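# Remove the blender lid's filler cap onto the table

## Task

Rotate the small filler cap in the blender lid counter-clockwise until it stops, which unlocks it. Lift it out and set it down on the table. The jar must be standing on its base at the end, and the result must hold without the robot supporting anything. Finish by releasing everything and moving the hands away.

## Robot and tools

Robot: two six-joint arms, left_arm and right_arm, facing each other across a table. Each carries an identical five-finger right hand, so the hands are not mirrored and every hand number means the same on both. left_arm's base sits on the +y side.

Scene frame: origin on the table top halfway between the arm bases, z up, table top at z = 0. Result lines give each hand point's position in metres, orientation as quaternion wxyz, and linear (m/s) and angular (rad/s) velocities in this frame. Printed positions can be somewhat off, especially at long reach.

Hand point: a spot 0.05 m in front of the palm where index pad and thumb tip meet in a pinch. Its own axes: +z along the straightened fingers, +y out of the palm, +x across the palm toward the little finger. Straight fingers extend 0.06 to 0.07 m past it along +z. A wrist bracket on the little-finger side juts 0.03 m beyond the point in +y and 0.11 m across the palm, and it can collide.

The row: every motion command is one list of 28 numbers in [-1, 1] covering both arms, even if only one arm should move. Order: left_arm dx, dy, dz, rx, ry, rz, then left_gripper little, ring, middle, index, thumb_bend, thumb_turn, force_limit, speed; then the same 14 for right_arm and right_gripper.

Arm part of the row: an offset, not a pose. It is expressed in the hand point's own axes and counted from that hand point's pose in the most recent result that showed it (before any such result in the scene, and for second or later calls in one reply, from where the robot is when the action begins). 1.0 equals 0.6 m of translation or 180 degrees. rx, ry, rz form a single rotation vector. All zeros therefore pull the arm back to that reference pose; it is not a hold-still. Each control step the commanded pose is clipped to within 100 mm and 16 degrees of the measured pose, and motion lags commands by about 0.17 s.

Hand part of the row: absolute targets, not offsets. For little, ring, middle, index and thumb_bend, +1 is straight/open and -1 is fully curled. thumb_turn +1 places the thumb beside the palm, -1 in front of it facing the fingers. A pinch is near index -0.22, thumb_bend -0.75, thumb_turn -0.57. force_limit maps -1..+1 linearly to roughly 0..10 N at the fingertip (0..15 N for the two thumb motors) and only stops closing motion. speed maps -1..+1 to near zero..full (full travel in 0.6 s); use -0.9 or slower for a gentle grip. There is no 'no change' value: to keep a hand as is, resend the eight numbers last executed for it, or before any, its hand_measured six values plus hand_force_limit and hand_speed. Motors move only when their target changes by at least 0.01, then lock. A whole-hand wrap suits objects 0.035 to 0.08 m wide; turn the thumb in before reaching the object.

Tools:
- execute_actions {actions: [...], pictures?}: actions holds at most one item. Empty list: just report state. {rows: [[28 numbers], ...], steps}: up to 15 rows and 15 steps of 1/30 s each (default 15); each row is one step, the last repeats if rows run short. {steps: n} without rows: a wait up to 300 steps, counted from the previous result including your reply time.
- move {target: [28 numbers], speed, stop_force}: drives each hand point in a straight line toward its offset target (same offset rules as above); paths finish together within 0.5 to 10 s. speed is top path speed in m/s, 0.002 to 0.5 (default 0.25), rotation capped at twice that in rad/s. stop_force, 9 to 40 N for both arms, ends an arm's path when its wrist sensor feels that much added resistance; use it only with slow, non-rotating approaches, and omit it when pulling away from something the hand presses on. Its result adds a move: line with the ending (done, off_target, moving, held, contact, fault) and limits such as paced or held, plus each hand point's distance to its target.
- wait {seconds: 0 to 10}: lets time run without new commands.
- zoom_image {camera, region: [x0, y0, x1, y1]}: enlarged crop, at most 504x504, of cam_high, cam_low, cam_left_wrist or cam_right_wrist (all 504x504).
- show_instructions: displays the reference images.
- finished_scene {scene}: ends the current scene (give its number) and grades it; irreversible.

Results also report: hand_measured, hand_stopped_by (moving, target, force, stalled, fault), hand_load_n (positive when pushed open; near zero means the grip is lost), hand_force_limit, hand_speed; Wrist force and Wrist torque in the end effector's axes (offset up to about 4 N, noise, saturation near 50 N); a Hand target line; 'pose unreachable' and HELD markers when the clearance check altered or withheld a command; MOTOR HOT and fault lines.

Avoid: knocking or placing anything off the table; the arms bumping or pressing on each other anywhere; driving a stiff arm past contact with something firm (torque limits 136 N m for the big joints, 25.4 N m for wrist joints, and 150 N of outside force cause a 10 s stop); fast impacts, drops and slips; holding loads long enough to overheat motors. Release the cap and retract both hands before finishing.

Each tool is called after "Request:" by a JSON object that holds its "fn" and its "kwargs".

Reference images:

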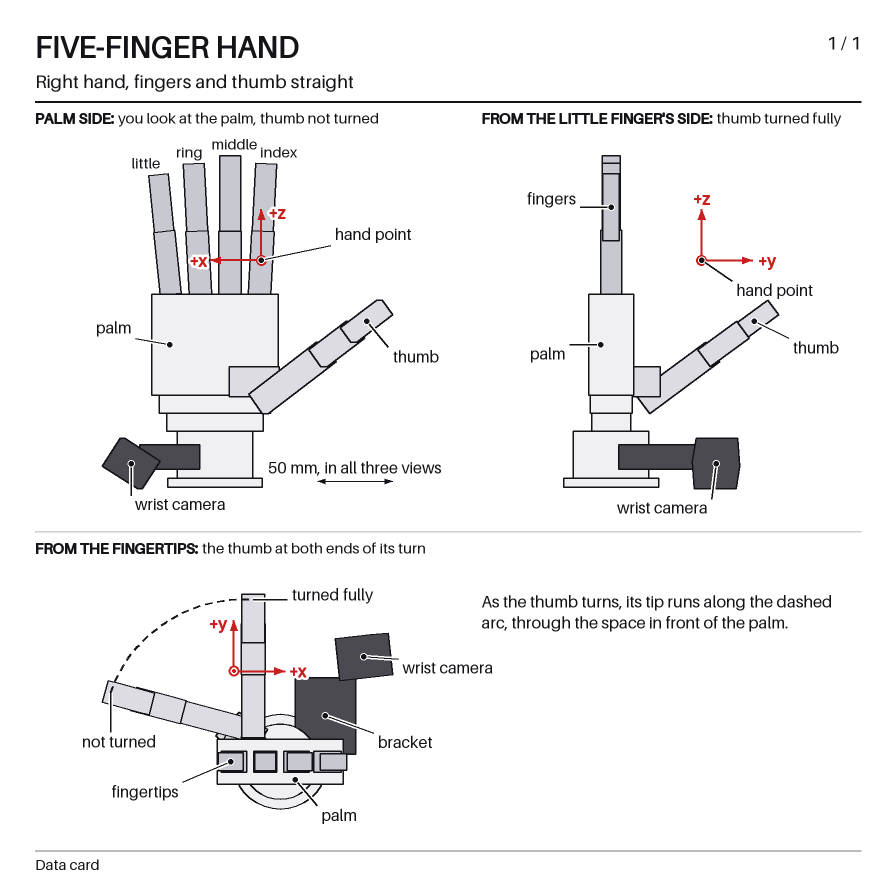

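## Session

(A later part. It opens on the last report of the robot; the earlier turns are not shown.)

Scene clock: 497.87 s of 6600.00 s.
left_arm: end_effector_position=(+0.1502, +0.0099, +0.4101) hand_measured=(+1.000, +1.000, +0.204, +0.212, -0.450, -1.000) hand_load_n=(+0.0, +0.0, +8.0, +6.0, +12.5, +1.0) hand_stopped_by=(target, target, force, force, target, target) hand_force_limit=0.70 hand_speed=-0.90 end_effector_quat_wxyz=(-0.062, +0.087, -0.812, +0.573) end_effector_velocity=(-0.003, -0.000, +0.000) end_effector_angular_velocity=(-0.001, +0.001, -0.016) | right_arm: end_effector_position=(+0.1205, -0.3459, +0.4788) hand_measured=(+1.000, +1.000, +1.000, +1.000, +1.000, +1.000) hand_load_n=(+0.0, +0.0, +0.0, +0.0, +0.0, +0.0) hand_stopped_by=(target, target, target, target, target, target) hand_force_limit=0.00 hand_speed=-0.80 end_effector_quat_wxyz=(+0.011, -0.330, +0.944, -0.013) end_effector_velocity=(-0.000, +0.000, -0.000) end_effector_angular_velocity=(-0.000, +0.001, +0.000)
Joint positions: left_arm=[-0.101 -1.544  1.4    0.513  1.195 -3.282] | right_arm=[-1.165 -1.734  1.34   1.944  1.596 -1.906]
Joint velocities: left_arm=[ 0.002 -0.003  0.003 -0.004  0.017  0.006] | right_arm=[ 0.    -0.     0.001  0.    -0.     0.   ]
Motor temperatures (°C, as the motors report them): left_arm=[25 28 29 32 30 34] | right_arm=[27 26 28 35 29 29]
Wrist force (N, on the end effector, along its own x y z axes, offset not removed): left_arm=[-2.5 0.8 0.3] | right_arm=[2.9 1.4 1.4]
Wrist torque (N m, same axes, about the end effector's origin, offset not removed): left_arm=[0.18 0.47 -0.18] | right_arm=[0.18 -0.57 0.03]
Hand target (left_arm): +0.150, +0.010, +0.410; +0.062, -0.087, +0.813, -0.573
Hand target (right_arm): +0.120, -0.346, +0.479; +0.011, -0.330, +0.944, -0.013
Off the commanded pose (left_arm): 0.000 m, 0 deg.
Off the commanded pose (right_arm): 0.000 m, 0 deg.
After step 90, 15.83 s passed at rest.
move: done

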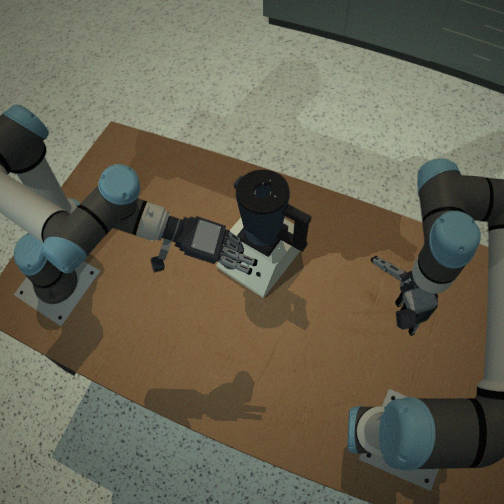

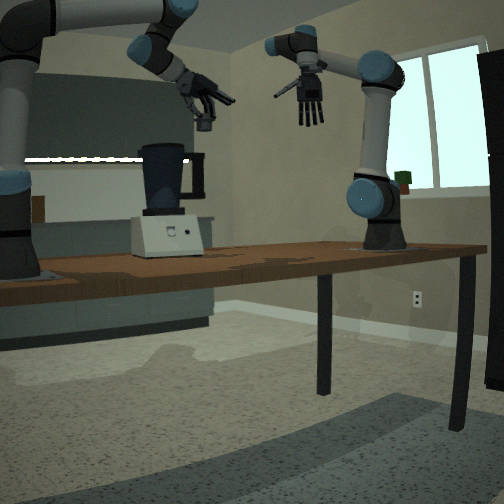

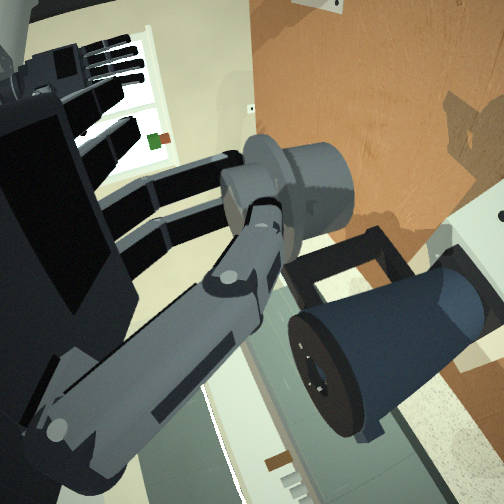

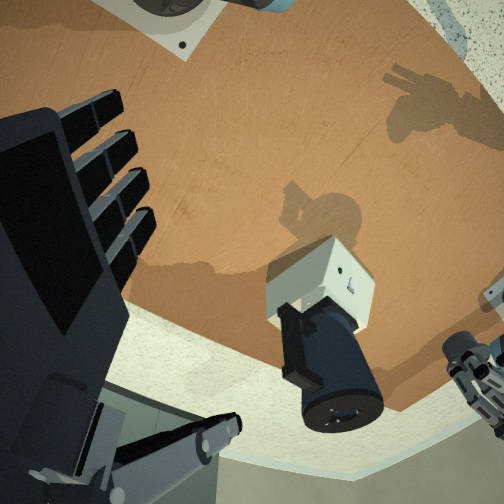

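Request:
{"fn": "move", "kwargs": {"target": [0.1143,0.5385,0.1647,0,0,0, 1,1,-0.18,-0.15,-0.46,-1,0.7,-0.9, 0,0,0,0,0,0, 1,1,1,1,1,1,0,-0.8], "speed": 0.25}}

Request:
{"fn": "zoom_image", "kwargs": {"camera": "cam_low", "region": [150, 190, 290, 290]}}

Scene clock: 507.07 s of 6600.00 s.
left_arm: end_effector_position=(+0.0801, +0.0100, +0.0727) hand_measured=(+1.000, +1.000, +0.204, +0.212, -0.450, -1.000) hand_load_n=(+0.0, +0.0, +8.0, +6.0, +12.5, +1.0) hand_stopped_by=(target, target, force, force, target, target) hand_force_limit=0.70 hand_speed=-0.90 end_effector_quat_wxyz=(-0.062, +0.087, -0.813, +0.573) end_effector_velocity=(-0.000, -0.001, -0.002) end_effector_angular_velocity=(-0.002, -0.001, -0.000) | right_arm: end_effector_position=(+0.1205, -0.3459, +0.4788) hand_measured=(+1.000, +1.000, +1.000, +1.000, +1.000, +1.000) hand_load_n=(+0.0, +0.0, +0.0, +0.0, +0.0, +0.0) hand_stopped_by=(target, target, target, target, target, target) hand_force_limit=0.00 hand_speed=-0.80 end_effector_quat_wxyz=(+0.011, -0.330, +0.944, -0.013) end_effector_velocity=(+0.000, +0.000, +0.000) end_effector_angular_velocity=(+0.001, -0.001, -0.001)
Joint positions: left_arm=[-0.288 -1.307  2.059 -0.347  1.021 -3.361] | right_arm=[-1.165 -1.734  1.34   1.944  1.596 -1.906]
Joint velocities: left_arm=[-0.001  0.006  0.002 -0.009 -0.001  0.001] | right_arm=[-0.001  0.    -0.    -0.001 -0.     0.   ]
Motor temperatures (°C, as the motors report them): left_arm=[25 28 29 32 30 34] | right_arm=[27 26 28 35 29 29]
Wrist force (N, on the end effector, along its own x y z axes, offset not removed): left_arm=[-0.5 -1.3 1.3] | right_arm=[3.0 2.9 1.5]
Wrist torque (N m, same axes, about the end effector's origin, offset not removed): left_arm=[-0.14 -0.03 -0.11] | right_arm=[0.37 -0.60 0.18]
Hand target (left_arm): +0.080, +0.010, +0.072; +0.062, -0.087, +0.813, -0.573
Hand target (right_arm): +0.120, -0.346, +0.479; +0.011, -0.330, +0.944, -0.013
Off the commanded pose (left_arm): 0.000 m, 0 deg.
Off the commanded pose (right_arm): 0.000 m, 0 deg.
After step 90, 4.10 s passed at rest.
move: done

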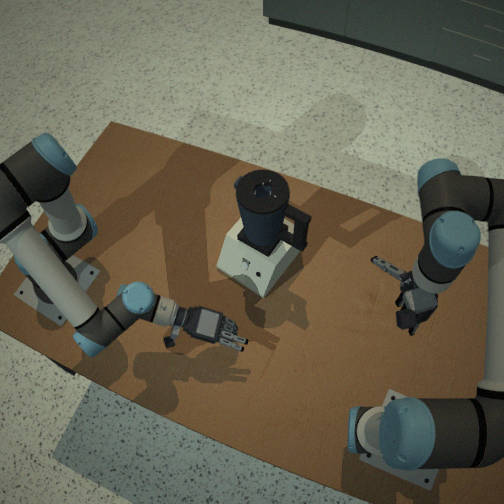

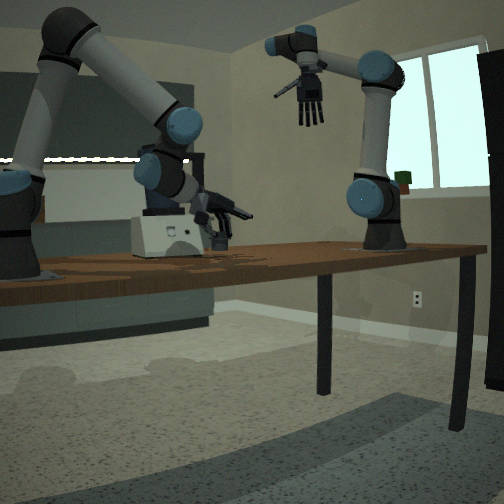

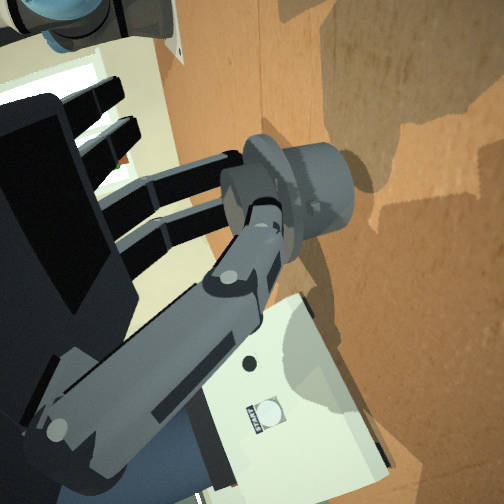

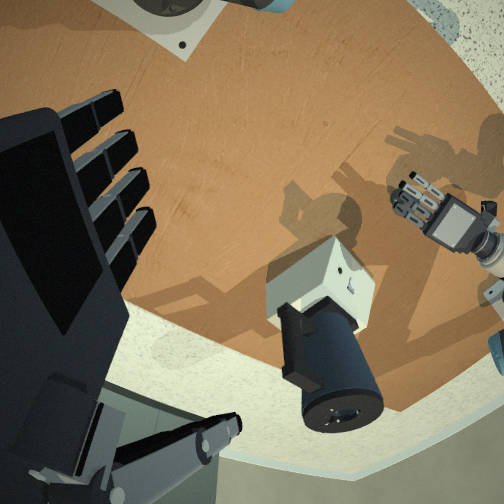

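Region (150, 190, 290, 290) of cam_low's 504x504 image, scaled by 3.600, with more detail than that image has; it fills the top 360 rows of this view, and the rest is white.

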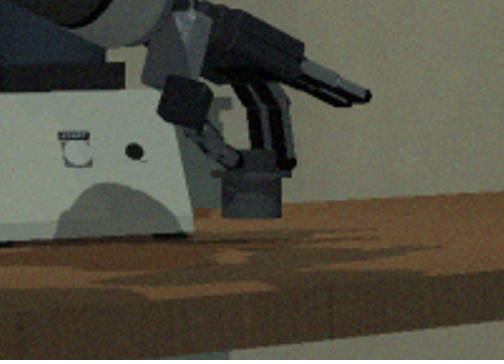

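Request:
{"fn": "move", "kwargs": {"target": [0,0.055,0.0195,0,0,0, 1,1,-0.18,-0.15,-0.46,-1,0.7,-0.9, 0,0,0,0,0,0, 1,1,1,1,1,1,0,-0.8], "speed": 0.008, "stop_force": 9}}

Scene clock: 513.50 s of 6600.00 s.
left_arm: end_effector_position=(+0.0801, +0.0101, +0.0481) hand_measured=(+1.000, +1.000, +0.204, +0.212, -0.450, -1.000) hand_load_n=(+0.0, +0.0, +10.0, +7.5, +8.5, +1.0) hand_stopped_by=(target, target, force, force, target, target) hand_force_limit=0.70 hand_speed=-0.90 end_effector_quat_wxyz=(-0.062, +0.087, -0.813, +0.573) end_effector_velocity=(+0.001, +0.002, +0.002) end_effector_angular_velocity=(+0.004, -0.002, -0.000) | right_arm: end_effector_position=(+0.1205, -0.3459, +0.4788) hand_measured=(+1.000, +1.000, +1.000, +1.000, +1.000, +1.000) hand_load_n=(+0.0, +0.0, +0.0, +0.0, +0.0, +0.0) hand_stopped_by=(target, target, target, target, target, target) hand_force_limit=0.00 hand_speed=-0.80 end_effector_quat_wxyz=(+0.011, -0.330, +0.944, -0.013) end_effector_velocity=(+0.000, +0.000, +0.000) end_effector_angular_velocity=(+0.001, -0.002, +0.001)
Joint positions: left_arm=[-0.288 -1.261  2.081 -0.416  1.021 -3.361] | right_arm=[-1.165 -1.734  1.34   1.944  1.596 -1.906]
Joint velocities: left_arm=[ 0.    -0.006  0.     0.01   0.     0.   ] | right_arm=[ 0.001  0.    -0.001 -0.001 -0.    -0.   ]
Motor temperatures (°C, as the motors report them): left_arm=[25 28 29 32 30 34] | right_arm=[27 26 28 35 29 29]
Wrist force (N, on the end effector, along its own x y z axes, offset not removed): left_arm=[-1.1 -23.1 -9.4] | right_arm=[1.8 1.7 -0.3]
Wrist torque (N m, same axes, about the end effector's origin, offset not removed): left_arm=[0.28 -0.02 0.06] | right_arm=[0.36 -0.32 0.06]
Hand target (left_arm): +0.080, +0.010, +0.049; +0.062, -0.087, +0.813, -0.573
Hand target (right_arm): +0.120, -0.346, +0.479; +0.011, -0.330, +0.944, -0.013
Off the commanded pose (left_arm): 0.010 m, 0 deg.
Off the commanded pose (right_arm): 0.000 m, 0 deg.
move: contact (left_arm)

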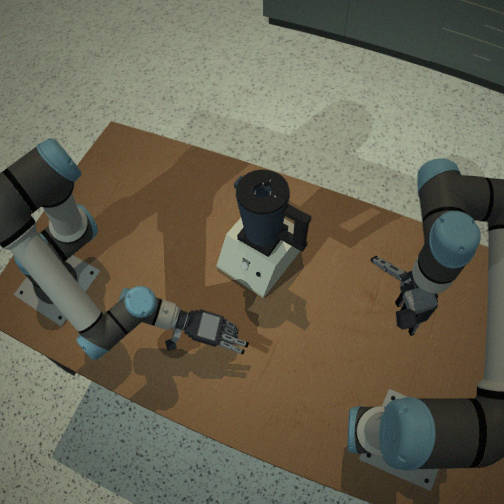

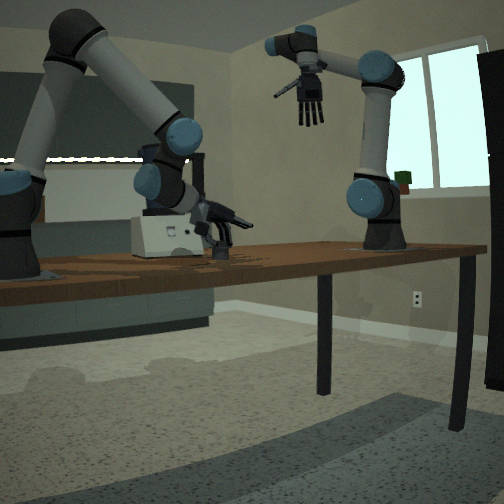

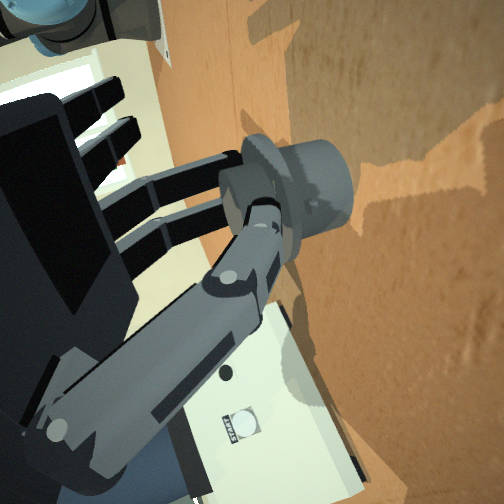

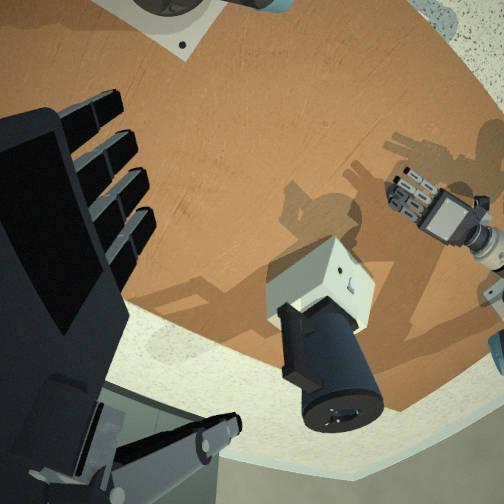

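Request:
{"fn": "move", "kwargs": {"target": [0,-0.002,-0.0007,0,0,0, 1,1,0.45,0.45,-0.46,-1,0.7,-0.5, 0,0,0,0,0,0, 1,1,1,1,1,1,0,-0.8], "speed": 0.005}}

Request:
{"fn": "move", "kwargs": {"target": [0,-0.043,-0.026,0,0,0, 1,1,0.45,0.45,-0.46,-1,0.7,-0.5, 0,0,0,0,0,0, 1,1,1,1,1,1,0,-0.8], "speed": 0.05}}

Request:
{"fn": "move", "kwargs": {"target": [0,-0.22,-0.26,0,0,0, 1,1,1,1,1,1,0.7,0.5, 0,0,0,0,0,0, 1,1,1,1,1,1,0,-0.8], "speed": 0.25}}

Scene clock: 521.23 s of 6600.00 s.
left_arm: end_effector_position=(+0.0801, +0.0101, +0.0493) hand_measured=(+1.000, +1.000, +0.450, +0.450, -0.458, -1.000) hand_load_n=(+0.0, +0.0, +0.0, +0.0, +0.0, +0.0) hand_stopped_by=(target, target, target, target, target, target) hand_force_limit=0.70 hand_speed=-0.50 end_effector_quat_wxyz=(-0.062, +0.087, -0.813, +0.573) end_effector_velocity=(-0.000, +0.000, +0.001) end_effector_angular_velocity=(-0.001, +0.001, -0.000) | right_arm: end_effector_position=(+0.1205, -0.3459, +0.4788) hand_measured=(+1.000, +1.000, +1.000, +1.000, +1.000, +1.000) hand_load_n=(+0.0, +0.0, +0.0, +0.0, +0.0, +0.0) hand_stopped_by=(target, target, target, target, target, target) hand_force_limit=0.00 hand_speed=-0.80 end_effector_quat_wxyz=(+0.011, -0.330, +0.944, -0.013) end_effector_velocity=(-0.001, +0.000, +0.000) end_effector_angular_velocity=(-0.000, +0.001, +0.001)
Joint positions: left_arm=[-0.288 -1.263  2.08  -0.412  1.021 -3.361] | right_arm=[-1.165 -1.734  1.34   1.944  1.596 -1.906]
Joint velocities: left_arm=[-0.001 -0.002  0.     0.001 -0.    -0.   ] | right_arm=[ 0.002  0.    -0.     0.001 -0.     0.   ]
Motor temperatures (°C, as the motors report them): left_arm=[25 28 29 32 30 34] | right_arm=[27 26 28 35 29 29]
Wrist force (N, on the end effector, along its own x y z axes, offset not removed): left_arm=[2.1 -0.2 2.7] | right_arm=[2.5 2.5 0.4]
Wrist torque (N m, same axes, about the end effector's origin, offset not removed): left_arm=[0.21 -0.27 0.04] | right_arm=[0.46 -0.45 0.15]
Hand target (left_arm): +0.080, +0.010, +0.049; +0.062, -0.087, +0.813, -0.573
Hand target (right_arm): +0.120, -0.346, +0.479; +0.011, -0.330, +0.944, -0.013
Off the commanded pose (left_arm): 0.000 m, 0 deg.
Off the commanded pose (right_arm): 0.000 m, 0 deg.
After step 90, 4.03 s passed at rest.
move: done

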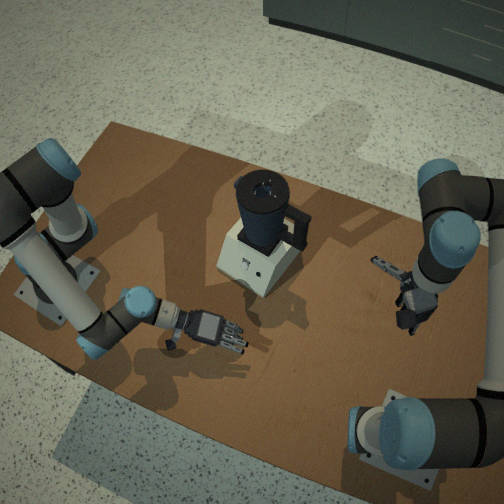

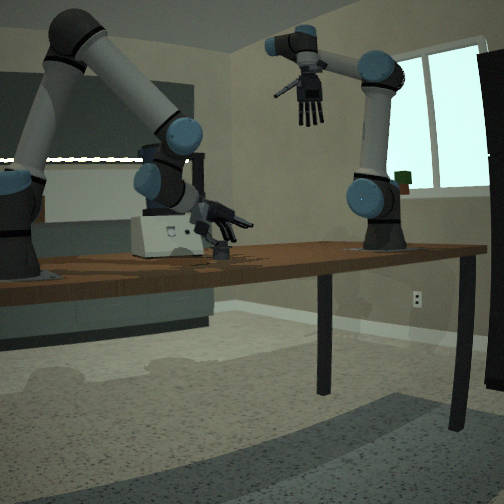

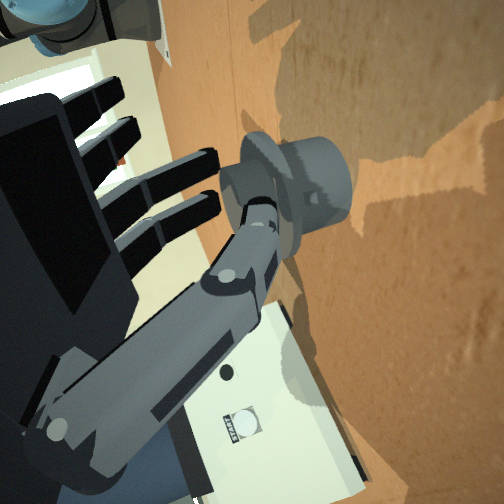

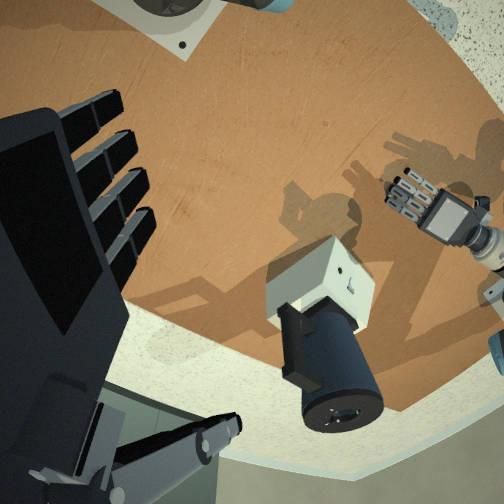

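Scene clock: 522.27 s of 6600.00 s.
left_arm: end_effector_position=(+0.0789, +0.0159, +0.0785) hand_measured=(+1.000, +1.000, +0.450, +0.450, -0.458, -1.000) hand_load_n=(+0.0, +0.0, +0.0, +0.0, +0.0, +0.0) hand_stopped_by=(target, target, target, target, target, target) hand_force_limit=0.70 hand_speed=-0.50 end_effector_quat_wxyz=(-0.062, +0.087, -0.813, +0.573) end_effector_velocity=(+0.000, +0.000, +0.003) end_effector_angular_velocity=(-0.000, +0.000, +0.001) | right_arm: end_effector_position=(+0.1205, -0.3459, +0.4788) hand_measured=(+1.000, +1.000, +1.000, +1.000, +1.000, +1.000) hand_load_n=(+0.0, +0.0, +0.0, +0.0, +0.0, +0.0) hand_stopped_by=(target, target, target, target, target, target) hand_force_limit=0.00 hand_speed=-0.80 end_effector_quat_wxyz=(+0.011, -0.330, +0.944, -0.013) end_effector_velocity=(+0.000, -0.000, -0.000) end_effector_angular_velocity=(-0.000, +0.000, -0.001)
Joint positions: left_arm=[-0.297 -1.33   2.07  -0.333  1.013 -3.365] | right_arm=[-1.165 -1.734  1.34   1.944  1.596 -1.906]
Joint velocities: left_arm=[-0.001 -0.005 -0.002  0.007 -0.001 -0.001] | right_arm=[-0. -0.  0. -0.  0.  0.]
Motor temperatures (°C, as the motors report them): left_arm=[25 28 29 32 30 34] | right_arm=[27 26 28 35 29 29]
Wrist force (N, on the end effector, along its own x y z axes, offset not removed): left_arm=[-2.3 1.5 4.4] | right_arm=[2.4 0.9 0.7]
Wrist torque (N m, same axes, about the end effector's origin, offset not removed): left_arm=[0.20 0.27 -0.03] | right_arm=[0.20 -0.41 0.09]
Hand target (left_arm): +0.079, +0.016, +0.079; +0.062, -0.087, +0.813, -0.573
Hand target (right_arm): +0.120, -0.346, +0.479; +0.011, -0.330, +0.944, -0.013
Off the commanded pose (left_arm): 0.000 m, 0 deg.
Off the commanded pose (right_arm): 0.000 m, 0 deg.
move: done

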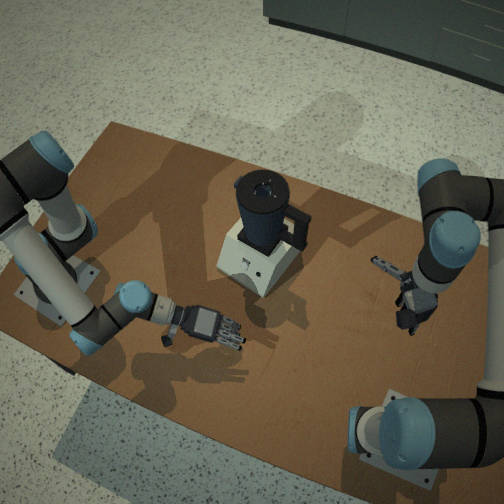

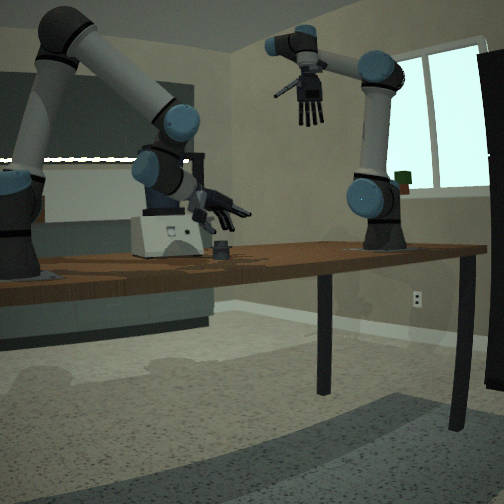

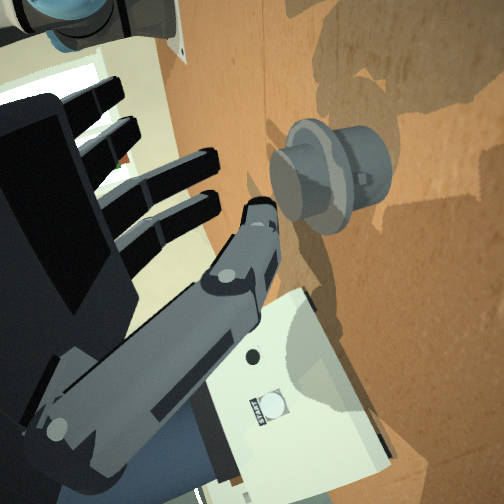

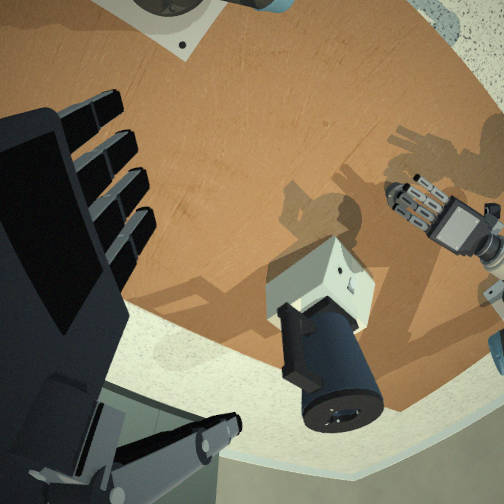

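Scene clock: 523.87 s of 6600.00 s.
left_arm: end_effector_position=(+0.0569, +0.1161, +0.2550) hand_measured=(+1.000, +1.000, +1.000, +1.000, +1.000, +1.000) hand_load_n=(+0.0, +0.0, +0.0, +0.0, +0.0, +0.0) hand_stopped_by=(target, target, target, target, target, target) hand_force_limit=0.70 hand_speed=0.50 end_effector_quat_wxyz=(-0.062, +0.087, -0.813, +0.573) end_effector_velocity=(-0.001, +0.001, +0.002) end_effector_angular_velocity=(+0.000, +0.001, +0.001) | right_arm: end_effector_position=(+0.1205, -0.3459, +0.4788) hand_measured=(+1.000, +1.000, +1.000, +1.000, +1.000, +1.000) hand_load_n=(+0.0, +0.0, +0.0, +0.0, +0.0, +0.0) hand_stopped_by=(target, target, target, target, target, target) hand_force_limit=0.00 hand_speed=-0.80 end_effector_quat_wxyz=(+0.011, -0.330, +0.944, -0.013) end_effector_velocity=(-0.000, -0.000, -0.000) end_effector_angular_velocity=(-0.000, +0.001, -0.001)
Joint positions: left_arm=[-0.523 -1.788  2.028  0.242  0.809 -3.488] | right_arm=[-1.165 -1.734  1.34   1.944  1.596 -1.906]
Joint velocities: left_arm=[-0.007 -0.004 -0.002  0.009 -0.007 -0.007] | right_arm=[-0.001 -0.     0.001  0.001 -0.     0.   ]
Motor temperatures (°C, as the motors report them): left_arm=[25 28 29 32 30 34] | right_arm=[27 26 28 35 29 29]
Wrist force (N, on the end effector, along its own x y z axes, offset not removed): left_arm=[-0.9 -1.5 -0.7] | right_arm=[2.1 2.3 0.4]
Wrist torque (N m, same axes, about the end effector's origin, offset not removed): left_arm=[0.18 0.22 -0.03] | right_arm=[0.33 -0.34 0.06]
Hand target (left_arm): +0.057, +0.116, +0.255; +0.062, -0.087, +0.813, -0.573
Hand target (right_arm): +0.120, -0.346, +0.479; +0.011, -0.330, +0.944, -0.013
Off the commanded pose (left_arm): 0.000 m, 0 deg.
Off the commanded pose (right_arm): 0.000 m, 0 deg.
move: done

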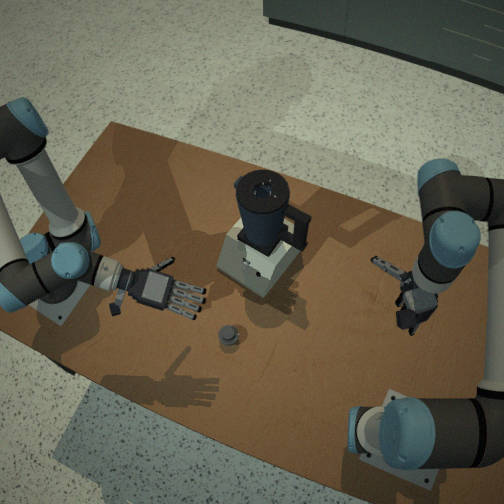

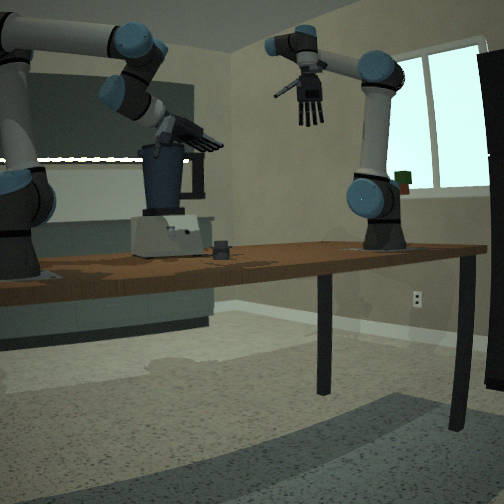

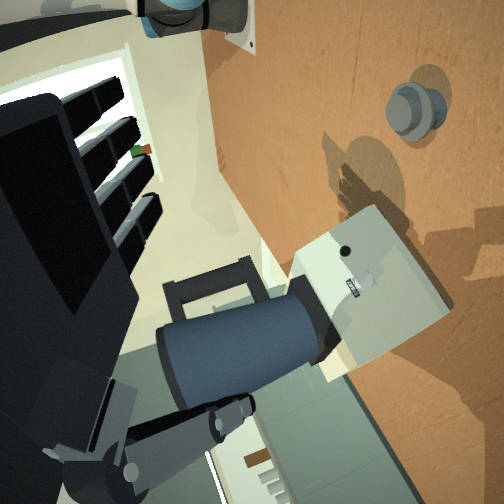

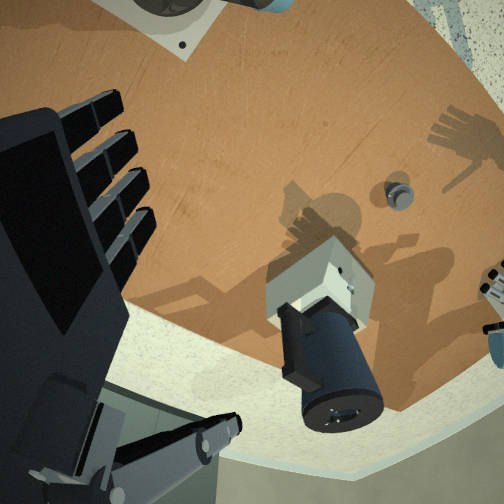

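Request:
{"fn": "finished_scene", "kwargs": {"scene": 1}}

The scene is finished: the task was done.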